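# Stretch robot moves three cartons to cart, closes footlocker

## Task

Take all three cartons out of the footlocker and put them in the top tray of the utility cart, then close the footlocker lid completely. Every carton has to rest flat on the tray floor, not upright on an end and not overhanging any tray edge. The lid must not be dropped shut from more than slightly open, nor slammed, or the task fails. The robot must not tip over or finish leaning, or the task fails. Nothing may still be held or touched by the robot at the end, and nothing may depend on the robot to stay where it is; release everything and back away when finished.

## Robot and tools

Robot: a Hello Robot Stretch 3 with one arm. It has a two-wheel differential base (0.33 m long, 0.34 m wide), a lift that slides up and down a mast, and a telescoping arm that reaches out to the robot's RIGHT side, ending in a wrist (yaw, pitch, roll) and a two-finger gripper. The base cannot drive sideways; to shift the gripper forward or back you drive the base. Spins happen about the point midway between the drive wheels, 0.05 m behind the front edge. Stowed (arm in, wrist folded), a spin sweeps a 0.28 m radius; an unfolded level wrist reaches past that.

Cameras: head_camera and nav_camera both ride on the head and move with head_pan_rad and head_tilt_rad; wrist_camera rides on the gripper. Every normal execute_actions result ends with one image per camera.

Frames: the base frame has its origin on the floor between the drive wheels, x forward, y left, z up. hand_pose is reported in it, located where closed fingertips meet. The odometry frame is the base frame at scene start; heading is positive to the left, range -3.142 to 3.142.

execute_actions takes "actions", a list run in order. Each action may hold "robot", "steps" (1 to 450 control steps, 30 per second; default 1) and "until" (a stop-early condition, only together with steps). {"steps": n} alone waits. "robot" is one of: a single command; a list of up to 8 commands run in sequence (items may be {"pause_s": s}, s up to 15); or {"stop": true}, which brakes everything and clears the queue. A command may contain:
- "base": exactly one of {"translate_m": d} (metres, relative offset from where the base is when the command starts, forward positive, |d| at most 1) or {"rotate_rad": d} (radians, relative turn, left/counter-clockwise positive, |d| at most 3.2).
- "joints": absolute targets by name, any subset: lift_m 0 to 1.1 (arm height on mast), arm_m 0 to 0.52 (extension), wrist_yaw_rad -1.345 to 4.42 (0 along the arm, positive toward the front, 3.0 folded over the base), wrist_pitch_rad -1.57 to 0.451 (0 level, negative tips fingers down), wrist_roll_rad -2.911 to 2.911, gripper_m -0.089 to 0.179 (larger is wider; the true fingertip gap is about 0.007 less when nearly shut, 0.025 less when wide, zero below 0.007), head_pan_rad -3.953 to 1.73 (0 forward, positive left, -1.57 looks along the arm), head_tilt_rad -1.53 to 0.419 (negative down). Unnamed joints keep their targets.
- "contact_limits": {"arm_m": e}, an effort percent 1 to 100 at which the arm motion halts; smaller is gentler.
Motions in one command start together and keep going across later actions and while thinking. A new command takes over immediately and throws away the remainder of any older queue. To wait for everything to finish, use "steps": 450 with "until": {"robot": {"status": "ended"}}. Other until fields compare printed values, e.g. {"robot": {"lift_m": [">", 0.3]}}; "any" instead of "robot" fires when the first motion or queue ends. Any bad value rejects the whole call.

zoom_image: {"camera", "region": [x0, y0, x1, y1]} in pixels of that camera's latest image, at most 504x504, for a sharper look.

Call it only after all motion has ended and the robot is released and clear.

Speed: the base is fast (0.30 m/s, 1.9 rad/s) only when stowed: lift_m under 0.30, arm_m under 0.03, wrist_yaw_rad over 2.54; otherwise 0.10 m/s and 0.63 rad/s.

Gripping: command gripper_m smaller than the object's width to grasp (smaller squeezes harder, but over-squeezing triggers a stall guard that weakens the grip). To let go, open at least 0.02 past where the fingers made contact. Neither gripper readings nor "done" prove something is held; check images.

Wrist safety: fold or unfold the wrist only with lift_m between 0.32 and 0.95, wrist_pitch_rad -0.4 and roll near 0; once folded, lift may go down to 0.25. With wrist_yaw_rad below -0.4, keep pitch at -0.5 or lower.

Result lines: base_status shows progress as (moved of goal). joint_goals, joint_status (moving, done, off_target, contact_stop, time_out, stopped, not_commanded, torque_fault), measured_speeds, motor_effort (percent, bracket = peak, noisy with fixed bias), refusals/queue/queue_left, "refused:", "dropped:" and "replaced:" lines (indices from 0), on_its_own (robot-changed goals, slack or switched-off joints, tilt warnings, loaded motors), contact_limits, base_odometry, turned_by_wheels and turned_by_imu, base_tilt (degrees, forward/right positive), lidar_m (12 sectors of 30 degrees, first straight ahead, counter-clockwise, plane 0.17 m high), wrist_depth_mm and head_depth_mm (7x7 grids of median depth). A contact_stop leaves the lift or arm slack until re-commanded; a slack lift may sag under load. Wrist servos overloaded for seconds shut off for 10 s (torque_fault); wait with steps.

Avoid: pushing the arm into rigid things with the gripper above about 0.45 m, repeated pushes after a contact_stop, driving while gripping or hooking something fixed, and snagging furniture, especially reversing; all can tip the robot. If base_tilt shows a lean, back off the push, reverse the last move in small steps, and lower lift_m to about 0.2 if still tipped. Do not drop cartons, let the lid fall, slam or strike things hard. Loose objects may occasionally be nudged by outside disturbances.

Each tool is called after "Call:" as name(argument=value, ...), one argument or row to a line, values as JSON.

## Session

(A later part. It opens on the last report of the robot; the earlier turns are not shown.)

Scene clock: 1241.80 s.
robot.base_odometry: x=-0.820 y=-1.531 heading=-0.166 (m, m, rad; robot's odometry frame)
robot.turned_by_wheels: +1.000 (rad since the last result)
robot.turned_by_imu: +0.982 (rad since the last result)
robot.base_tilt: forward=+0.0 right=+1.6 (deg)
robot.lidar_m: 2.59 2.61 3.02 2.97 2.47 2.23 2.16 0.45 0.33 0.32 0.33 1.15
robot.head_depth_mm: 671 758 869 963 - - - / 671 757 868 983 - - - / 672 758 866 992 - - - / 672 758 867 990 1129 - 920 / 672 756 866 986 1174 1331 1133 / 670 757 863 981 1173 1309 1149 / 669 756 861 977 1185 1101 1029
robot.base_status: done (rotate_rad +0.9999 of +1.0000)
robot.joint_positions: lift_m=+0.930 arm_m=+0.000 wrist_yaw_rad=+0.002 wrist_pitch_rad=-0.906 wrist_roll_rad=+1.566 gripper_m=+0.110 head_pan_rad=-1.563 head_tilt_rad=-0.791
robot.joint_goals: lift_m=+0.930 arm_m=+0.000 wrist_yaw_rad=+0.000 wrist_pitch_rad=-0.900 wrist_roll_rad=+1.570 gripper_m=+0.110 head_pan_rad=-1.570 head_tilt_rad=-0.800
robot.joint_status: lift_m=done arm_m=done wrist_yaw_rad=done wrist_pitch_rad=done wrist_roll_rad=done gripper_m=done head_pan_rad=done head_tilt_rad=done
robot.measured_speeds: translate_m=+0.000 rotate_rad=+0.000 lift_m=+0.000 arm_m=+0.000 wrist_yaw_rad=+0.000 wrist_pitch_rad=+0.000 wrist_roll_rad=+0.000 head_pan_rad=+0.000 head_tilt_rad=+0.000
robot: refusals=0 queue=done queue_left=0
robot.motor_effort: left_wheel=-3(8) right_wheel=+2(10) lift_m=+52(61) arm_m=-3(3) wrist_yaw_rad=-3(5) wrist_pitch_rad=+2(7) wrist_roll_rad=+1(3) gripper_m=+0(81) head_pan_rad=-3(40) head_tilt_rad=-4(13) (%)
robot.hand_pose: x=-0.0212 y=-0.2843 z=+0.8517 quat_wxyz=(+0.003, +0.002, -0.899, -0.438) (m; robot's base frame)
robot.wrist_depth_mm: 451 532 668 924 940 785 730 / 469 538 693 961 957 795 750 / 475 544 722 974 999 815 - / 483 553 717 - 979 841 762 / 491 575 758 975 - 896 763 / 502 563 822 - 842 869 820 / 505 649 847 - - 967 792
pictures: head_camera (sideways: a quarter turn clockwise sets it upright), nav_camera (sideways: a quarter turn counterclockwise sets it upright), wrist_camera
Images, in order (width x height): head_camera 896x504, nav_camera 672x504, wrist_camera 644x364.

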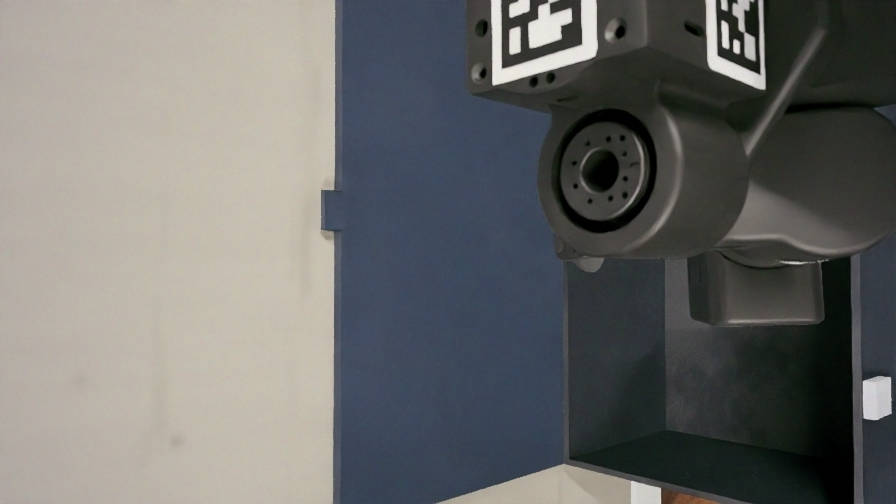

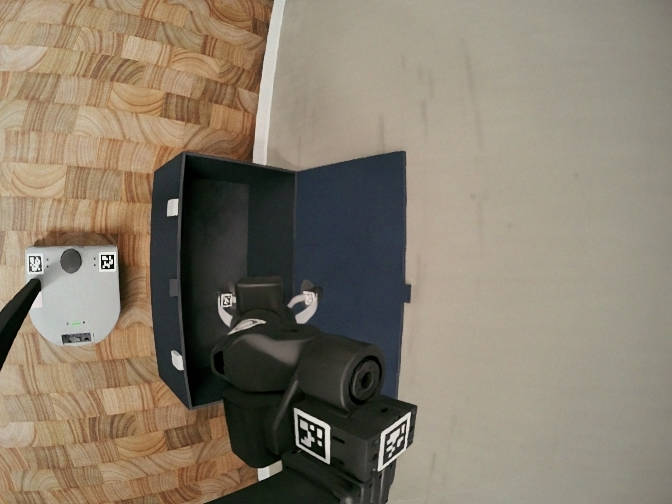

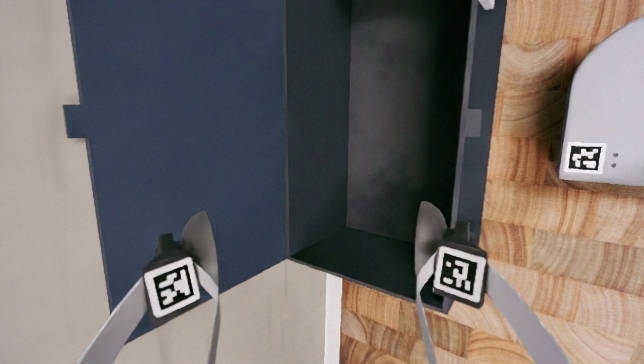

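Call:
execute_actions(
  actions=[
    {"robot":{"base":{"translate_m":-0.048},"joints":{"arm_m":0.45,"lift_m":0.9,"head_tilt_rad":-0.6}},"steps":300,"until":{"robot":{"status":"ended"}}},
  ],
)

Scene clock: 1265.73 s.
robot.base_odometry: x=-0.868 y=-1.523 heading=-0.166 (m, m, rad; robot's odometry frame)
robot.turned_by_wheels: +0.000 (rad since the last result)
robot.turned_by_imu: +0.002 (rad since the last result)
robot.base_tilt: forward=+0.0 right=+1.6 (deg)
robot.lidar_m: 2.63 2.64 3.03 2.61 2.41 2.18 2.11 0.45 0.33 0.32 0.33 0.46
robot.head_depth_mm: 650 710 786 - - 1126 1209 / 650 710 762 880 968 1122 1237 / 650 709 - 883 967 1117 1233 / 648 710 766 882 964 1106 1224 / 649 708 783 873 960 1102 1223 / 647 707 781 873 958 1105 1220 / 646 708 781 876 955 1101 1189
robot.base_status: done (translate_m -0.0480 of -0.0480)
robot.joint_positions: lift_m=+0.900 arm_m=+0.449 wrist_yaw_rad=+0.001 wrist_pitch_rad=-0.926 wrist_roll_rad=+1.567 gripper_m=+0.110 head_pan_rad=-1.563 head_tilt_rad=-0.606
robot.joint_goals: lift_m=+0.900 arm_m=+0.450 wrist_yaw_rad=+0.000 wrist_pitch_rad=-0.900 wrist_roll_rad=+1.570 gripper_m=+0.110 head_pan_rad=-1.570 head_tilt_rad=-0.600
robot.joint_status: lift_m=done arm_m=done wrist_yaw_rad=done wrist_pitch_rad=done wrist_roll_rad=done gripper_m=done head_pan_rad=done head_tilt_rad=done
robot.measured_speeds: translate_m=+0.000 rotate_rad=+0.000 lift_m=+0.000 arm_m=+0.000 wrist_yaw_rad=+0.000 wrist_pitch_rad=+0.000 wrist_roll_rad=+0.000 head_pan_rad=+0.000 head_tilt_rad=+0.000
robot: refusals=0 queue=done queue_left=0
robot.motor_effort: left_wheel=-3(7) right_wheel=+2(4) lift_m=+26(53) arm_m=+5(3) wrist_yaw_rad=-1(3) wrist_pitch_rad=+10(11) wrist_roll_rad=+1(1) gripper_m=+3(2) head_pan_rad=-3(3) head_tilt_rad=+3(20) (%)
robot.hand_pose: x=-0.0214 y=-0.7291 z=+0.8198 quat_wxyz=(+0.002, +0.001, -0.895, -0.447) (m; robot's base frame)
robot.wrist_depth_mm: 120 139 178 217 356 725 684 / 122 142 184 224 376 753 674 / 124 145 187 232 395 770 700 / 127 148 192 241 423 821 709 / 129 150 204 250 400 825 732 / 132 145 216 257 435 845 741 / 134 164 213 270 519 643 664
pictures: head_camera (sideways: a quarter turn clockwise sets it upright), nav_camera (sideways: a quarter turn counterclockwise sets it upright), wrist_camera
Images, in order (width x height): head_camera 896x504, nav_camera 672x504, wrist_camera 644x364.

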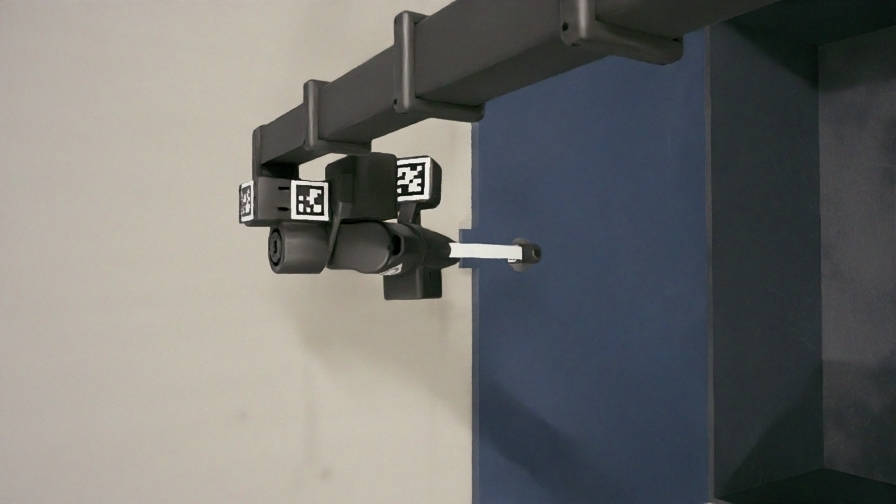

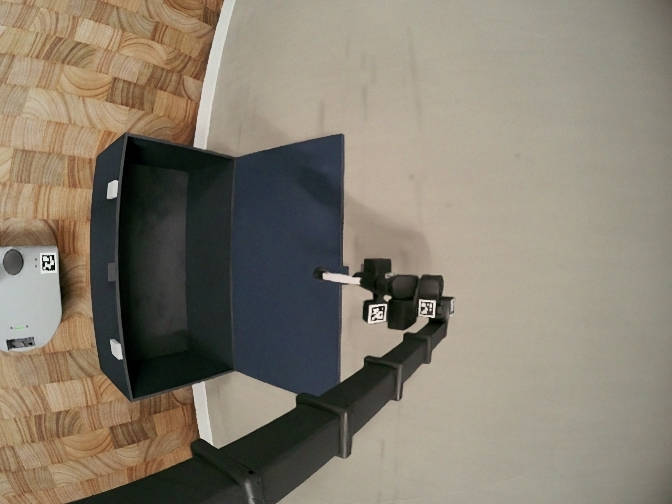

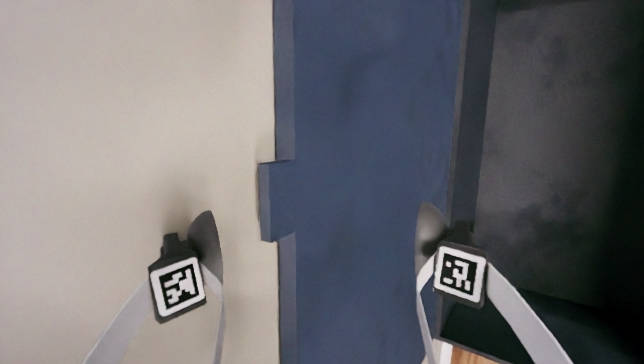

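Call:
execute_actions(
  actions=[
    {"robot":{"joints":{"arm_m":0.444,"lift_m":0.878}},"steps":300,"until":{"robot":{"status":"ended"}}},
  ],
)

Scene clock: 1297.23 s.
robot.base_odometry: x=-0.868 y=-1.523 heading=-0.166 (m, m, rad; robot's odometry frame)
robot.turned_by_wheels: +0.000 (rad since the last result)
robot.turned_by_imu: +0.001 (rad since the last result)
robot.base_tilt: forward=-0.1 right=+1.6 (deg)
robot.lidar_m: 2.63 2.65 3.02 2.62 2.42 2.18 2.12 0.45 0.33 0.32 0.33 0.46
robot.head_depth_mm: 649 710 785 851 - - 1213 / 649 710 772 - 987 1116 1230 / 649 711 - 892 967 1115 1230 / 647 708 760 884 963 1108 1225 / 648 709 783 872 960 1100 1222 / 647 709 782 872 961 1102 1220 / 649 708 780 870 950 1097 1186
robot.base_status: done (translate_m -0.0480 of -0.0480)
robot.joint_positions: lift_m=+0.878 arm_m=+0.444 wrist_yaw_rad=+0.001 wrist_pitch_rad=-0.910 wrist_roll_rad=+1.567 gripper_m=+0.110 head_pan_rad=-1.563 head_tilt_rad=-0.606
robot.joint_goals: lift_m=+0.878 arm_m=+0.444 wrist_yaw_rad=+0.000 wrist_pitch_rad=-0.900 wrist_roll_rad=+1.570 gripper_m=+0.110 head_pan_rad=-1.570 head_tilt_rad=-0.600
robot.joint_status: lift_m=done arm_m=done wrist_yaw_rad=done wrist_pitch_rad=done wrist_roll_rad=done gripper_m=done head_pan_rad=done head_tilt_rad=done
robot.measured_speeds: translate_m=+0.000 rotate_rad=+0.000 lift_m=+0.000 arm_m=+0.000 wrist_yaw_rad=+0.000 wrist_pitch_rad=+0.000 wrist_roll_rad=+0.000 head_pan_rad=+0.000 head_tilt_rad=+0.000
robot: refusals=0 queue=done queue_left=0
robot.motor_effort: left_wheel=-3(3) right_wheel=+2(2) lift_m=+27(30) arm_m=-3(6) wrist_yaw_rad=-2(2) wrist_pitch_rad=+4(10) wrist_roll_rad=+1(1) gripper_m=+1(3) head_pan_rad=-3(3) head_tilt_rad=+1(2) (%)
robot.hand_pose: x=-0.0214 y=-0.7272 z=+0.7998 quat_wxyz=(+0.002, +0.001, -0.898, -0.440) (m; robot's base frame)
robot.wrist_depth_mm: 122 141 178 217 349 706 644 / 124 144 183 223 372 744 681 / 127 147 190 233 387 761 687 / 129 151 186 241 410 779 696 / 131 153 195 248 392 788 713 / 133 147 216 258 424 822 726 / 136 167 216 269 501 647 656
pictures: head_camera (sideways: a quarter turn clockwise sets it upright), nav_camera (sideways: a quarter turn counterclockwise sets it upright), wrist_camera
Images, in order (width x height): head_camera 896x504, nav_camera 672x504, wrist_camera 644x364.

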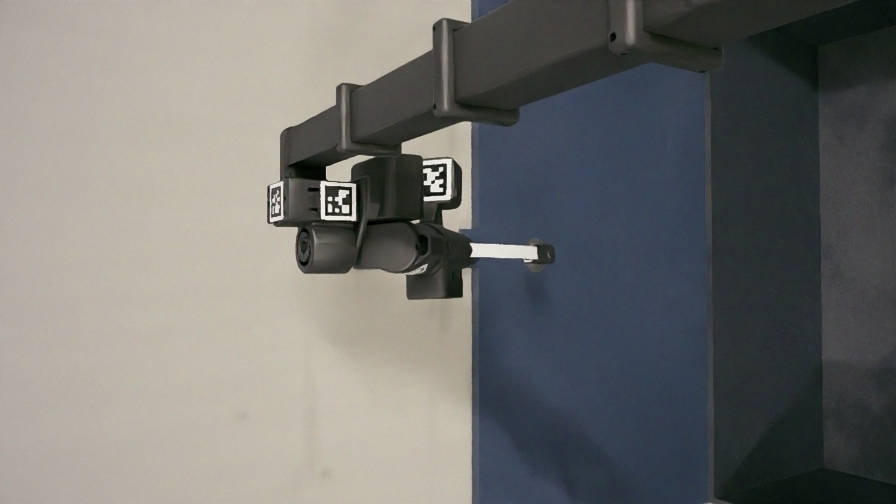

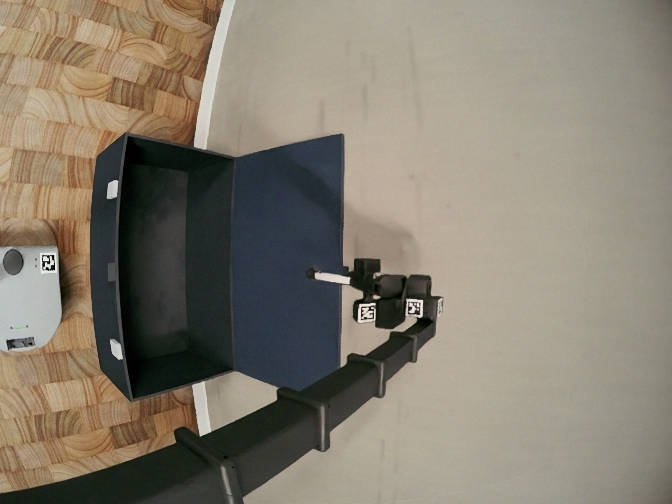

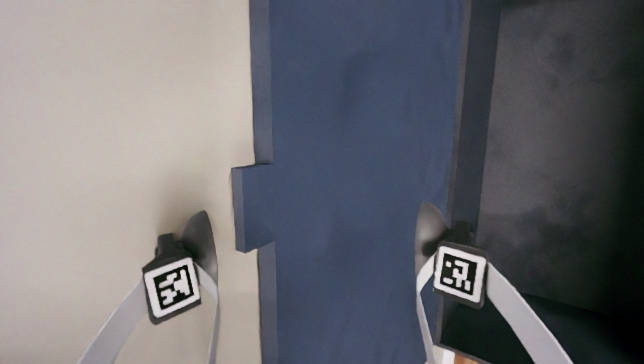

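Call:
execute_actions(
  actions=[
    {"robot":{"joints":{"lift_m":0.866}},"steps":300,"until":{"robot":{"status":"ended"}}},
  ],
)

Call:
zoom_image(
  camera="wrist_camera",
  region=[100,120,340,320],
)

Scene clock: 1313.90 s.
robot.base_odometry: x=-0.868 y=-1.523 heading=-0.166 (m, m, rad; robot's odometry frame)
robot.turned_by_wheels: +0.000 (rad since the last result)
robot.turned_by_imu: +0.001 (rad since the last result)
robot.base_tilt: forward=-0.1 right=+1.7 (deg)
robot.lidar_m: 2.63 2.65 3.01 2.61 2.41 2.18 2.11 0.45 0.33 0.32 0.33 0.46
robot.head_depth_mm: 651 712 785 862 - - 1219 / 649 710 775 - 985 1116 1231 / 648 709 756 882 967 1117 1233 / 648 710 758 879 962 1113 1225 / 648 709 782 878 963 1107 1224 / 647 708 782 876 958 1106 1220 / 646 709 783 873 958 1096 1187
robot.base_status: done (translate_m -0.0480 of -0.0480)
robot.joint_positions: lift_m=+0.866 arm_m=+0.444 wrist_yaw_rad=+0.001 wrist_pitch_rad=-0.910 wrist_roll_rad=+1.567 gripper_m=+0.110 head_pan_rad=-1.563 head_tilt_rad=-0.606
robot.joint_goals: lift_m=+0.866 arm_m=+0.444 wrist_yaw_rad=+0.000 wrist_pitch_rad=-0.900 wrist_roll_rad=+1.570 gripper_m=+0.110 head_pan_rad=-1.570 head_tilt_rad=-0.600
robot.joint_status: lift_m=done arm_m=done wrist_yaw_rad=done wrist_pitch_rad=done wrist_roll_rad=done gripper_m=done head_pan_rad=done head_tilt_rad=done
robot.measured_speeds: translate_m=+0.000 rotate_rad=+0.000 lift_m=+0.000 arm_m=+0.000 wrist_yaw_rad=+0.000 wrist_pitch_rad=+0.000 wrist_roll_rad=+0.000 head_pan_rad=+0.000 head_tilt_rad=+0.000
robot: refusals=0 queue=done queue_left=0
robot.motor_effort: left_wheel=-3(3) right_wheel=+2(2) lift_m=+27(26) arm_m=-3(3) wrist_yaw_rad=-1(1) wrist_pitch_rad=+4(4) wrist_roll_rad=+1(1) gripper_m=+0(0) head_pan_rad=-3(3) head_tilt_rad=+2(3) (%)
robot.hand_pose: x=-0.0214 y=-0.7273 z=+0.7879 quat_wxyz=(+0.002, +0.001, -0.898, -0.440) (m; robot's base frame)
robot.wrist_depth_mm: 122 141 173 215 351 714 650 / 124 144 178 225 370 740 673 / 127 148 182 231 392 745 670 / 129 150 179 240 414 779 692 / 132 152 189 251 392 804 703 / 134 147 207 258 424 782 715 / 137 167 212 269 496 658 649
pictures: head_camera (sideways: a quarter turn clockwise sets it upright), nav_camera (sideways: a quarter turn counterclockwise sets it upright), wrist_camera
Images, in order (width x height): head_camera 896x504, nav_camera 672x504, wrist_camera 644x364.

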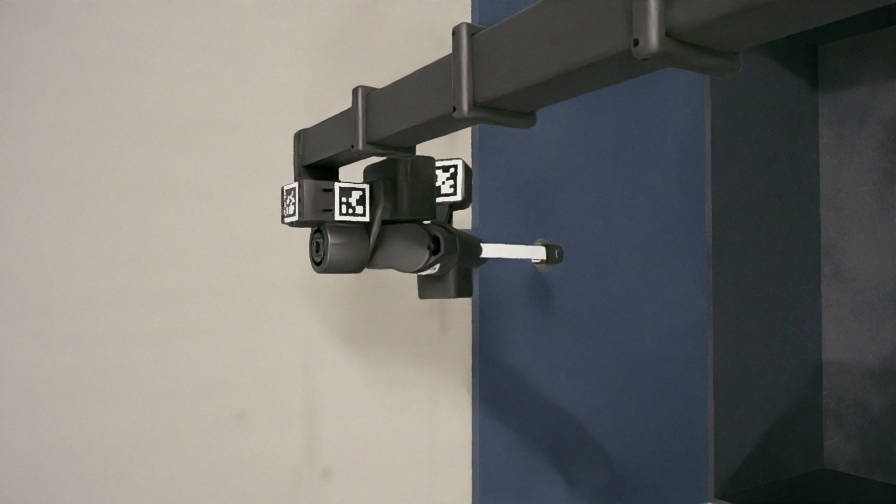

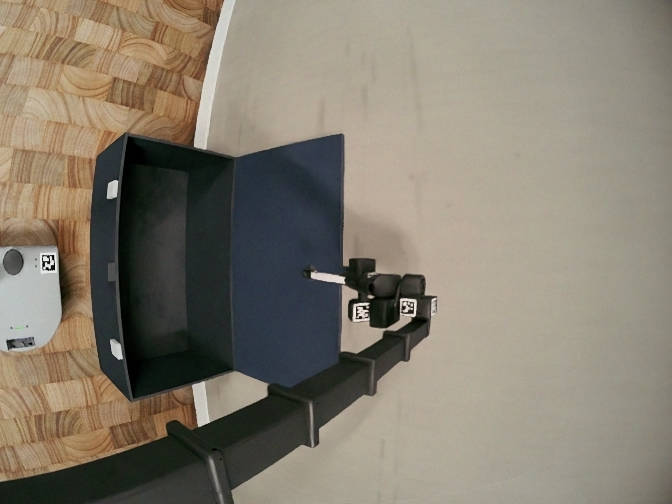

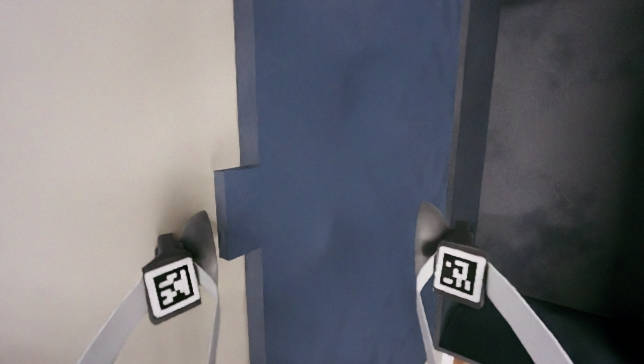

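Region (100, 120, 340, 320) of wrist_camera's 644x364 image, scaled by 2.100.

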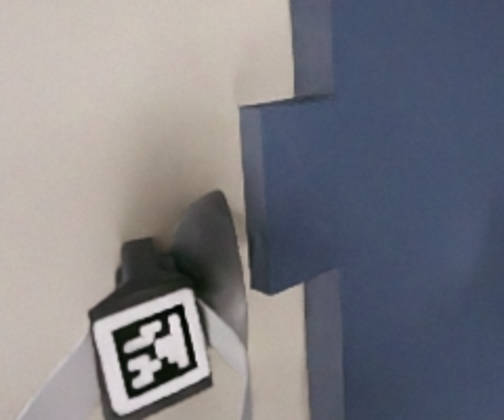

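Call:
execute_actions(
  actions=[
    {"robot":{"joints":{"lift_m":0.856}},"steps":300,"until":{"robot":{"status":"ended"}}},
  ],
)

Call:
zoom_image(
  camera="wrist_camera",
  region=[100,120,340,320],
)

Scene clock: 1325.43 s.
robot.base_odometry: x=-0.868 y=-1.523 heading=-0.166 (m, m, rad; robot's odometry frame)
robot.turned_by_wheels: +0.000 (rad since the last result)
robot.turned_by_imu: +0.001 (rad since the last result)
robot.base_tilt: forward=+0.0 right=+1.6 (deg)
robot.lidar_m: 2.64 2.64 3.02 2.61 2.41 2.18 2.12 0.45 0.33 0.32 0.33 0.46
robot.head_depth_mm: 649 711 788 862 - - 1218 / 650 710 775 - 988 1115 1233 / 650 709 763 884 967 1115 1223 / 648 709 766 889 965 1108 1236 / 648 710 780 876 957 1101 1236 / 646 707 781 870 956 1102 1218 / 648 708 781 874 956 1099 1188
robot.base_status: done (translate_m -0.0480 of -0.0480)
robot.joint_positions: lift_m=+0.857 arm_m=+0.444 wrist_yaw_rad=+0.001 wrist_pitch_rad=-0.908 wrist_roll_rad=+1.568 gripper_m=+0.110 head_pan_rad=-1.563 head_tilt_rad=-0.606
robot.joint_goals: lift_m=+0.856 arm_m=+0.444 wrist_yaw_rad=+0.000 wrist_pitch_rad=-0.900 wrist_roll_rad=+1.570 gripper_m=+0.110 head_pan_rad=-1.570 head_tilt_rad=-0.600
robot.joint_status: lift_m=done arm_m=done wrist_yaw_rad=done wrist_pitch_rad=done wrist_roll_rad=done gripper_m=done head_pan_rad=done head_tilt_rad=done
robot.measured_speeds: translate_m=+0.000 rotate_rad=+0.000 lift_m=+0.000 arm_m=+0.000 wrist_yaw_rad=+0.000 wrist_pitch_rad=+0.000 wrist_roll_rad=+0.000 head_pan_rad=+0.000 head_tilt_rad=+0.000
robot: refusals=0 queue=done queue_left=0
robot.motor_effort: left_wheel=-3(3) right_wheel=+3(3) lift_m=+21(30) arm_m=-1(3) wrist_yaw_rad=-1(1) wrist_pitch_rad=+3(4) wrist_roll_rad=+1(1) gripper_m=-1(1) head_pan_rad=-3(3) head_tilt_rad=+2(2) (%)
robot.hand_pose: x=-0.0214 y=-0.7275 z=+0.7783 quat_wxyz=(+0.002, +0.001, -0.899, -0.439) (m; robot's base frame)
robot.wrist_depth_mm: 123 142 169 218 348 694 631 / 125 145 174 225 365 727 666 / 127 148 180 231 391 752 682 / 129 151 177 241 409 765 699 / 132 152 181 247 390 805 715 / 134 147 199 260 420 776 695 / 137 169 204 265 490 657 649
pictures: head_camera (sideways: a quarter turn clockwise sets it upright), nav_camera (sideways: a quarter turn counterclockwise sets it upright), wrist_camera
Images, in order (width x height): head_camera 896x504, nav_camera 672x504, wrist_camera 644x364.

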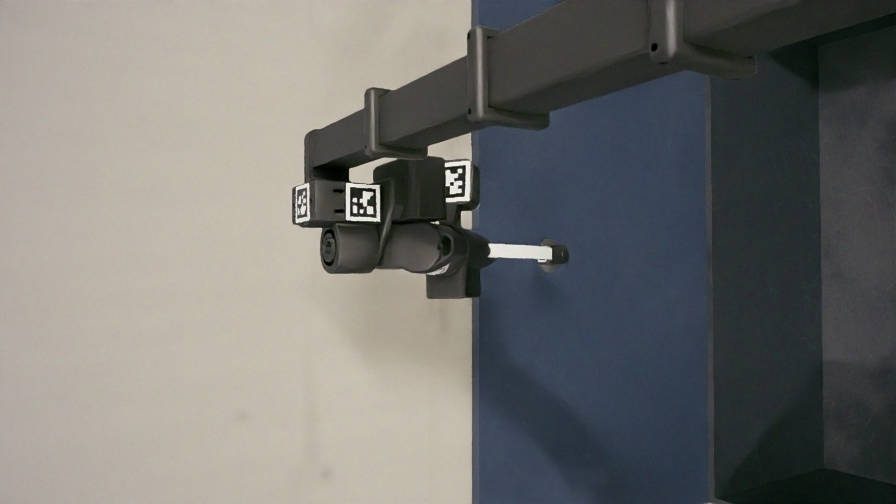

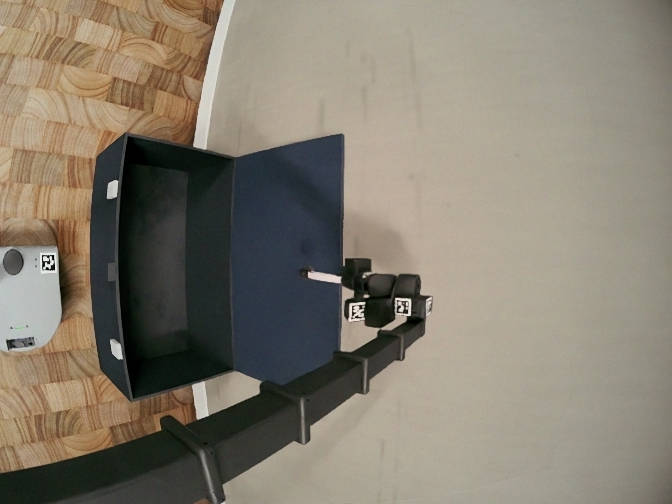

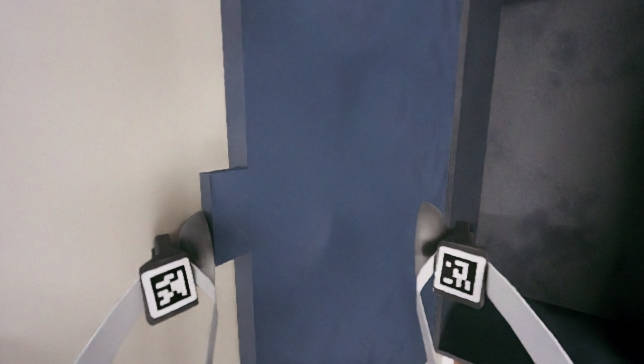

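Region (100, 120, 340, 320) of wrist_camera's 644x364 image, scaled by 2.100.

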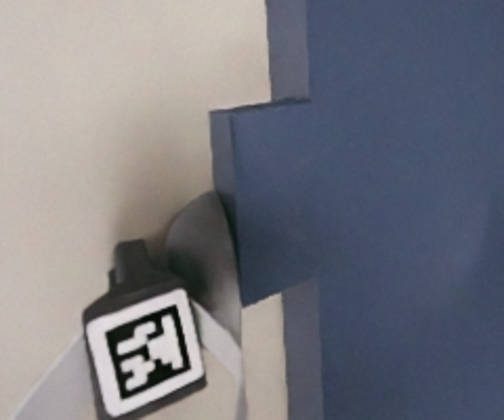

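Call:
execute_actions(
  actions=[
    {"robot":{"joints":{"lift_m":0.854,"arm_m":0.43}},"steps":300,"until":{"robot":{"status":"ended"}}},
  ],
)

Call:
zoom_image(
  camera="wrist_camera",
  region=[100,120,340,320],
)

Scene clock: 1343.30 s.
robot.base_odometry: x=-0.868 y=-1.523 heading=-0.166 (m, m, rad; robot's odometry frame)
robot.turned_by_wheels: +0.000 (rad since the last result)
robot.turned_by_imu: +0.001 (rad since the last result)
robot.base_tilt: forward=+0.0 right=+1.6 (deg)
robot.lidar_m: 2.64 2.65 3.01 2.61 2.41 2.18 2.12 0.45 0.33 0.32 0.33 0.46
robot.head_depth_mm: 650 710 786 861 - - 1224 / 650 710 775 - 981 1116 1233 / 649 709 764 885 958 1114 1233 / 649 708 772 - 965 1110 1230 / 648 710 781 865 951 1109 1221 / 646 710 782 865 949 1096 1218 / 646 708 782 859 944 1103 1181
robot.base_status: done (translate_m -0.0480 of -0.0480)
robot.joint_positions: lift_m=+0.854 arm_m=+0.430 wrist_yaw_rad=+0.001 wrist_pitch_rad=-0.896 wrist_roll_rad=+1.568 gripper_m=+0.110 head_pan_rad=-1.563 head_tilt_rad=-0.606
robot.joint_goals: lift_m=+0.854 arm_m=+0.430 wrist_yaw_rad=+0.000 wrist_pitch_rad=-0.900 wrist_roll_rad=+1.570 gripper_m=+0.110 head_pan_rad=-1.570 head_tilt_rad=-0.600
robot.joint_status: lift_m=done arm_m=done wrist_yaw_rad=done wrist_pitch_rad=done wrist_roll_rad=done gripper_m=done head_pan_rad=done head_tilt_rad=done
robot.measured_speeds: translate_m=+0.000 rotate_rad=+0.000 lift_m=+0.000 arm_m=+0.000 wrist_yaw_rad=+0.000 wrist_pitch_rad=+0.000 wrist_roll_rad=+0.000 head_pan_rad=+0.000 head_tilt_rad=+0.000
robot: refusals=0 queue=done queue_left=0
robot.motor_effort: left_wheel=-2(3) right_wheel=+2(3) lift_m=+25(28) arm_m=-3(5) wrist_yaw_rad=-1(1) wrist_pitch_rad=-2(3) wrist_roll_rad=+1(1) gripper_m=-2(1) head_pan_rad=-4(3) head_tilt_rad=+2(3) (%)
robot.hand_pose: x=-0.0214 y=-0.7163 z=+0.7779 quat_wxyz=(+0.002, +0.001, -0.901, -0.434) (m; robot's base frame)
robot.wrist_depth_mm: 131 152 173 220 359 689 631 / 134 155 178 227 377 709 658 / 136 158 184 235 399 734 674 / 138 161 184 243 426 771 679 / 139 160 183 251 399 793 692 / 142 158 205 260 431 758 708 / 144 179 210 272 508 642 660
pictures: head_camera (sideways: a quarter turn clockwise sets it upright), nav_camera (sideways: a quarter turn counterclockwise sets it upright), wrist_camera
Images, in order (width x height): head_camera 896x504, nav_camera 672x504, wrist_camera 644x364.

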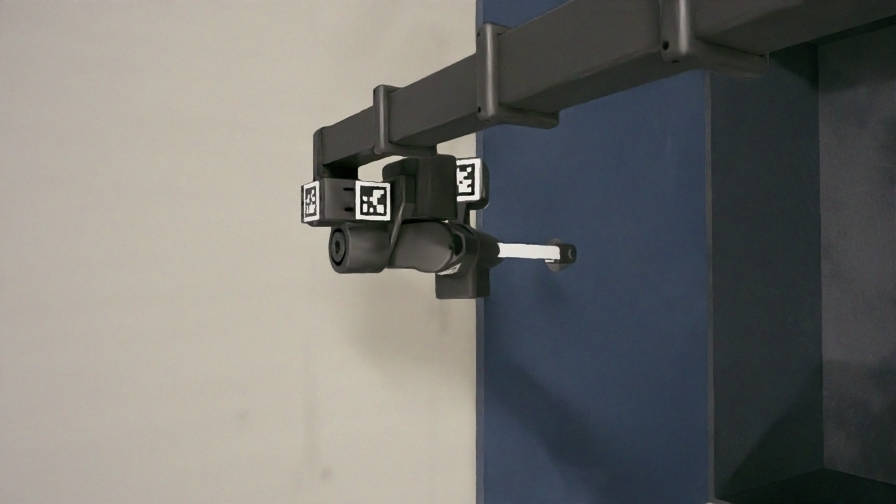

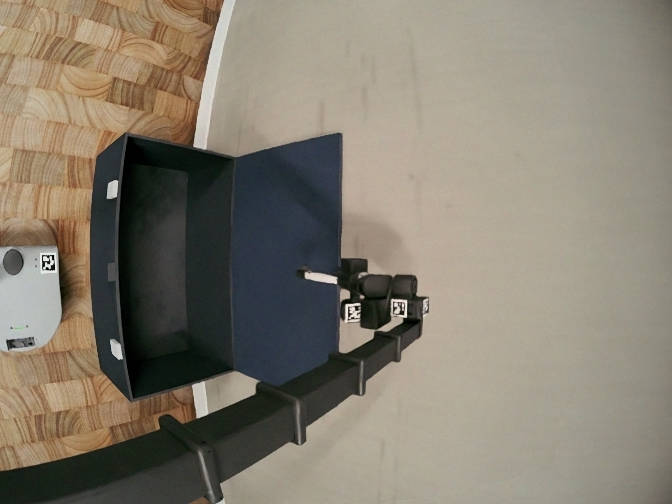

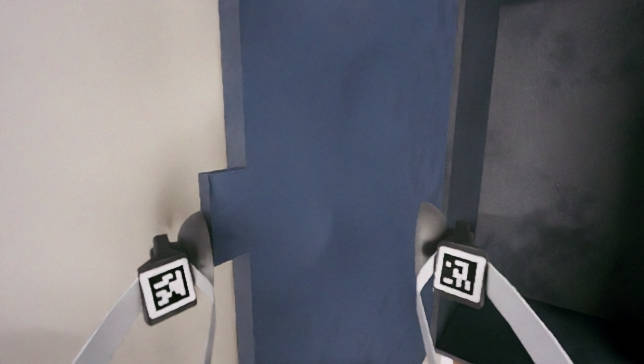

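Region (100, 120, 340, 320) of wrist_camera's 644x364 image, scaled by 2.100.

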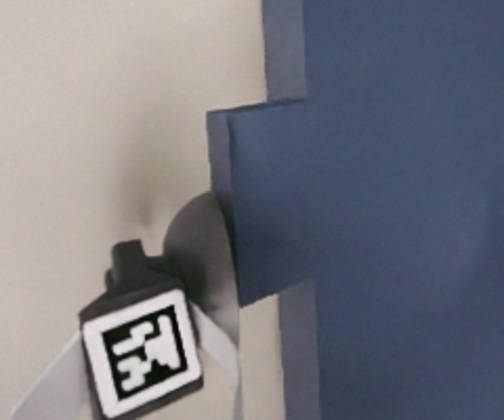

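Call:
execute_actions(
  actions=[
    {"robot":[{"joints":{"gripper_m":0.10,"lift_m":0.857}},{"joints":{"gripper_m":0.09,"lift_m":0.860}},{"joints":{"gripper_m":0.08,"lift_m":0.864}},{"joints":{"gripper_m":0.07,"lift_m":0.868}}],"steps":300,"until":{"robot":{"status":"ended"}}},
  ],
)

Scene clock: 1373.70 s.
robot.base_odometry: x=-0.868 y=-1.523 heading=-0.166 (m, m, rad; robot's odometry frame)
robot.turned_by_wheels: +0.000 (rad since the last result)
robot.turned_by_imu: +0.001 (rad since the last result)
robot.base_tilt: forward=+0.0 right=+1.6 (deg)
robot.lidar_m: 2.64 2.65 3.02 2.62 2.42 2.18 2.12 0.45 0.33 0.32 0.33 0.46
robot.head_depth_mm: 649 711 785 863 - - 1212 / 650 709 773 - 899 1116 1231 / 648 708 760 904 872 1113 1229 / 649 708 759 906 868 1109 1226 / 648 707 782 874 869 1107 1222 / 647 710 782 876 866 1095 1217 / 645 707 780 872 863 1095 1188
robot.base_status: done (translate_m -0.0480 of -0.0480)
robot.joint_positions: lift_m=+0.868 arm_m=+0.430 wrist_yaw_rad=+0.001 wrist_pitch_rad=-0.919 wrist_roll_rad=+1.570 gripper_m=+0.070 head_pan_rad=-1.563 head_tilt_rad=-0.606
robot.joint_goals: lift_m=+0.868 arm_m=+0.430 wrist_yaw_rad=+0.000 wrist_pitch_rad=-0.900 wrist_roll_rad=+1.570 gripper_m=+0.070 head_pan_rad=-1.570 head_tilt_rad=-0.600
robot.joint_status: lift_m=done arm_m=done wrist_yaw_rad=done wrist_pitch_rad=done wrist_roll_rad=done gripper_m=done head_pan_rad=done head_tilt_rad=done
robot.measured_speeds: translate_m=+0.000 rotate_rad=+0.000 lift_m=+0.000 arm_m=+0.000 wrist_yaw_rad=+0.000 wrist_pitch_rad=+0.000 wrist_roll_rad=+0.000 head_pan_rad=+0.000 head_tilt_rad=+0.000
robot: refusals=0 queue=done queue_left=0
robot.motor_effort: left_wheel=-3(3) right_wheel=+2(3) lift_m=+53(59) arm_m=-1(3) wrist_yaw_rad=-1(1) wrist_pitch_rad=+8(19) wrist_roll_rad=+0(1) gripper_m=-2(51) head_pan_rad=-3(3) head_tilt_rad=+2(3) (%)
robot.hand_pose: x=-0.0214 y=-0.7111 z=+0.7877 quat_wxyz=(+0.001, +0.000, -0.896, -0.444) (m; robot's base frame)
robot.wrist_depth_mm: 135 155 200 261 208 719 651 / 137 159 205 271 228 725 670 / 139 163 210 267 251 767 686 / 140 166 215 274 282 791 697 / 143 169 215 282 576 797 707 / 145 171 253 294 203 815 741 / 148 170 232 307 448 644 662
pictures: head_camera (sideways: a quarter turn clockwise sets it upright), nav_camera (sideways: a quarter turn counterclockwise sets it upright), wrist_camera
Images, in order (width x height): head_camera 896x504, nav_camera 672x504, wrist_camera 644x364.

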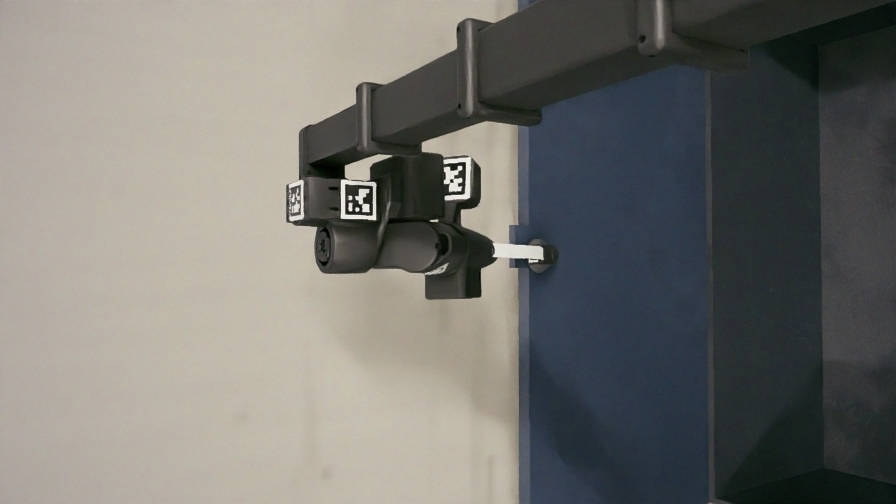

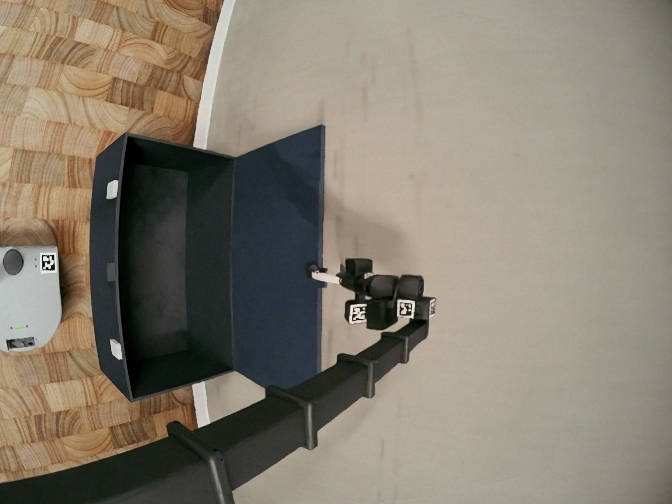

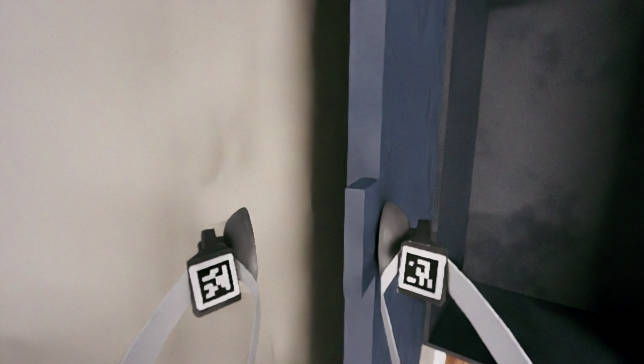

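Call:
execute_actions(
  actions=[
    {"robot":[{"joints":{"lift_m":0.855,"head_tilt_rad":-0.85}},{"joints":{"gripper_m":0.12,"arm_m":0.42}},{"joints":{"arm_m":0.361,"lift_m":0.848}},{"joints":{"arm_m":0.31,"lift_m":0.826}},{"joints":{"arm_m":0.261,"lift_m":0.796}}],"steps":400,"until":{"robot":{"status":"ended"}}},
  ],
)

Scene clock: 1404.17 s.
robot.base_odometry: x=-0.868 y=-1.523 heading=-0.166 (m, m, rad; robot's odometry frame)
robot.turned_by_wheels: +0.000 (rad since the last result)
robot.turned_by_imu: +0.002 (rad since the last result)
robot.base_tilt: forward=-0.1 right=+1.7 (deg)
robot.lidar_m: 2.63 2.64 3.01 2.61 2.41 2.18 2.11 0.45 0.33 0.32 0.33 0.46
robot.head_depth_mm: 682 775 897 1041 - - - / 681 776 855 - 1310 1290 1067 / 680 772 858 - 1263 1285 1060 / 679 772 877 - 1285 1282 1055 / 680 774 897 1068 1258 1273 1041 / 680 773 896 1063 1255 1276 1039 / 679 773 896 1063 1184 1222 1030
robot.base_status: done (translate_m -0.0480 of -0.0480)
robot.joint_positions: lift_m=+0.796 arm_m=+0.261 wrist_yaw_rad=+0.001 wrist_pitch_rad=-0.935 wrist_roll_rad=+1.570 gripper_m=+0.120 head_pan_rad=-1.563 head_tilt_rad=-0.840
robot.joint_goals: lift_m=+0.796 arm_m=+0.261 wrist_yaw_rad=+0.000 wrist_pitch_rad=-0.900 wrist_roll_rad=+1.570 gripper_m=+0.120 head_pan_rad=-1.570 head_tilt_rad=-0.850
robot.joint_status: lift_m=done arm_m=done wrist_yaw_rad=done wrist_pitch_rad=done wrist_roll_rad=done gripper_m=done head_pan_rad=done head_tilt_rad=done
robot.measured_speeds: translate_m=+0.000 rotate_rad=+0.000 lift_m=+0.000 arm_m=+0.000 wrist_yaw_rad=+0.000 wrist_pitch_rad=+0.000 wrist_roll_rad=+0.000 head_pan_rad=+0.000 head_tilt_rad=+0.000
robot: refusals=0 queue=done queue_left=0
robot.motor_effort: left_wheel=-3(2) right_wheel=+1(2) lift_m=+29(51) arm_m=-2(4) wrist_yaw_rad=-1(2) wrist_pitch_rad=+14(20) wrist_roll_rad=+0(0) gripper_m=-4(81) head_pan_rad=-3(3) head_tilt_rad=-6(24) (%)
robot.hand_pose: x=-0.0214 y=-0.5388 z=+0.7144 quat_wxyz=(+0.001, +0.000, -0.893, -0.451) (m; robot's base frame)
robot.wrist_depth_mm: 265 317 405 489 160 658 591 / 269 322 416 488 163 686 609 / 275 328 426 516 163 722 625 / 277 336 436 531 165 732 636 / 287 333 471 541 154 725 600 / 289 324 492 572 167 730 540 / 294 374 483 607 198 672 446
pictures: head_camera (sideways: a quarter turn clockwise sets it upright), nav_camera (sideways: a quarter turn counterclockwise sets it upright), wrist_camera
Images, in order (width x height): head_camera 896x504, nav_camera 672x504, wrist_camera 644x364.

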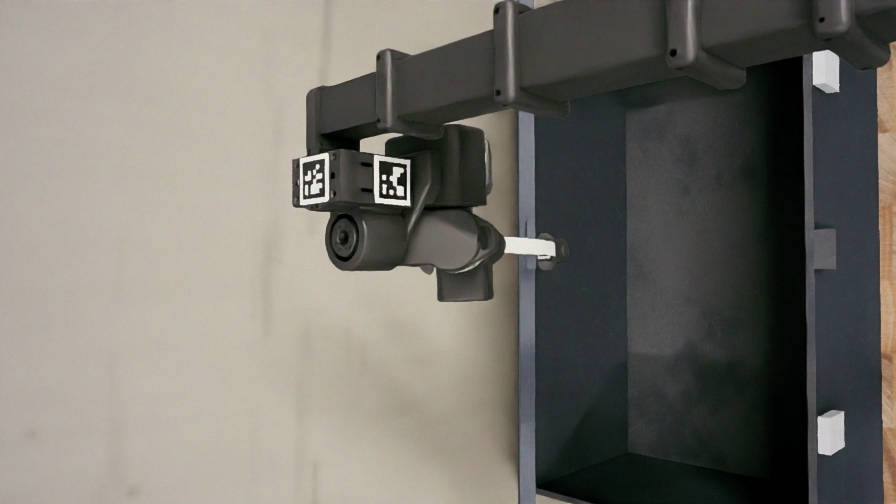

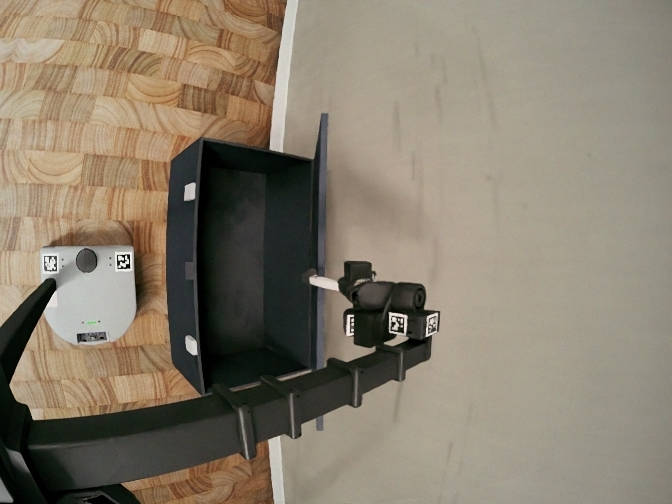

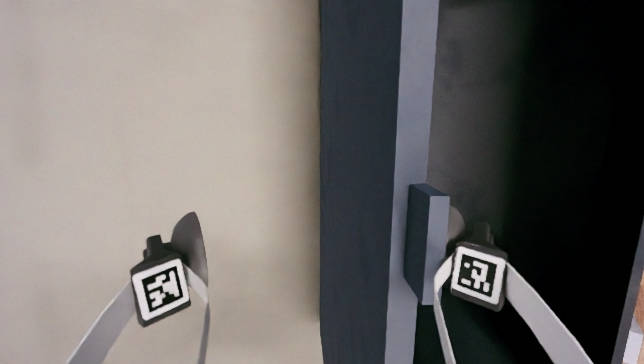

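Call:
execute_actions(
  actions=[
    {"robot":[{"joints":{"arm_m":0.228,"lift_m":0.754,"head_tilt_rad":-1.0}},{"joints":{"arm_m":0.192,"lift_m":0.717}},{"joints":{"arm_m":0.158,"lift_m":0.67}},{"joints":{"arm_m":0.127,"lift_m":0.625}}],"steps":400,"until":{"robot":{"status":"ended"}}},
  ],
)

Scene clock: 1415.27 s.
robot.base_odometry: x=-0.868 y=-1.523 heading=-0.166 (m, m, rad; robot's odometry frame)
robot.turned_by_wheels: +0.000 (rad since the last result)
robot.turned_by_imu: +0.002 (rad since the last result)
robot.base_tilt: forward=-0.1 right=+1.7 (deg)
robot.lidar_m: 2.63 2.65 3.02 2.61 2.42 2.19 2.11 0.45 0.33 0.32 0.33 0.46
robot.head_depth_mm: 725 846 1021 1075 878 1089 1124 / 724 849 1019 1071 - - - / 724 845 1019 1070 - 1120 1149 / 724 847 1017 1067 - 1155 1134 / 723 847 1018 1061 870 1158 1111 / 725 846 1018 1056 869 1141 1112 / 724 846 1021 1050 866 1135 1109
robot.base_status: done (translate_m -0.0480 of -0.0480)
robot.joint_positions: lift_m=+0.625 arm_m=+0.127 wrist_yaw_rad=+0.001 wrist_pitch_rad=-0.938 wrist_roll_rad=+1.574 gripper_m=+0.120 head_pan_rad=-1.563 head_tilt_rad=-0.988
robot.joint_goals: lift_m=+0.625 arm_m=+0.127 wrist_yaw_rad=+0.000 wrist_pitch_rad=-0.900 wrist_roll_rad=+1.570 gripper_m=+0.120 head_pan_rad=-1.570 head_tilt_rad=-1.000
robot.joint_status: lift_m=done arm_m=done wrist_yaw_rad=done wrist_pitch_rad=done wrist_roll_rad=done gripper_m=done head_pan_rad=done head_tilt_rad=done
robot.measured_speeds: translate_m=+0.000 rotate_rad=+0.000 lift_m=+0.000 arm_m=+0.000 wrist_yaw_rad=+0.000 wrist_pitch_rad=+0.000 wrist_roll_rad=+0.000 head_pan_rad=+0.000 head_tilt_rad=+0.000
robot: refusals=0 queue=done queue_left=0
robot.motor_effort: left_wheel=-2(2) right_wheel=+1(1) lift_m=+32(31) arm_m=-3(2) wrist_yaw_rad=-1(1) wrist_pitch_rad=+15(35) wrist_roll_rad=-2(2) gripper_m=-5(8) head_pan_rad=-3(3) head_tilt_rad=-5(16) (%)
robot.hand_pose: x=-0.0214 y=-0.4042 z=+0.5430 quat_wxyz=(-0.001, -0.001, -0.892, -0.452) (m; robot's base frame)
robot.wrist_depth_mm: 368 441 313 178 144 542 490 / 369 450 327 184 147 544 495 / 375 452 354 191 152 569 509 / 380 464 372 196 154 578 527 / 392 466 357 205 148 580 524 / 400 450 379 213 160 590 544 / 399 511 439 220 616 643 548
pictures: head_camera (sideways: a quarter turn clockwise sets it upright), nav_camera (sideways: a quarter turn counterclockwise sets it upright), wrist_camera
Images, in order (width x height): head_camera 896x504, nav_camera 672x504, wrist_camera 644x364.

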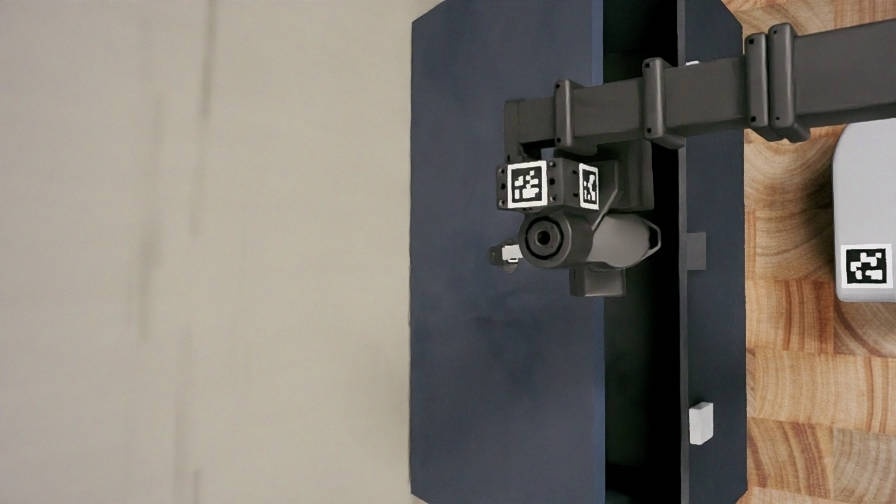

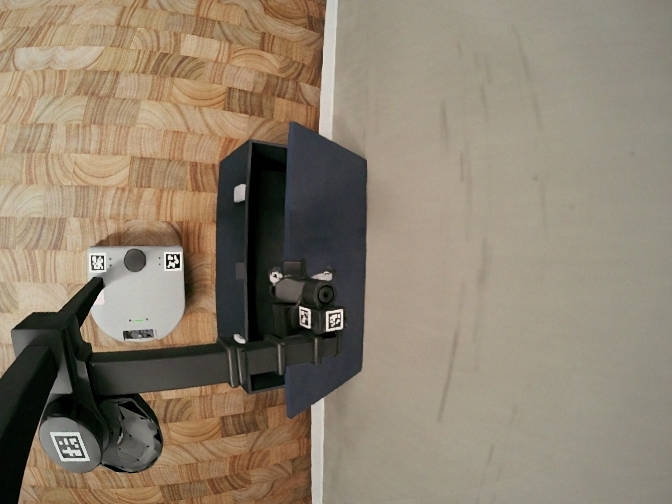

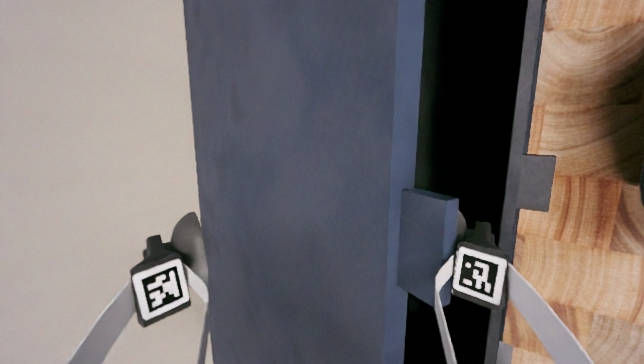

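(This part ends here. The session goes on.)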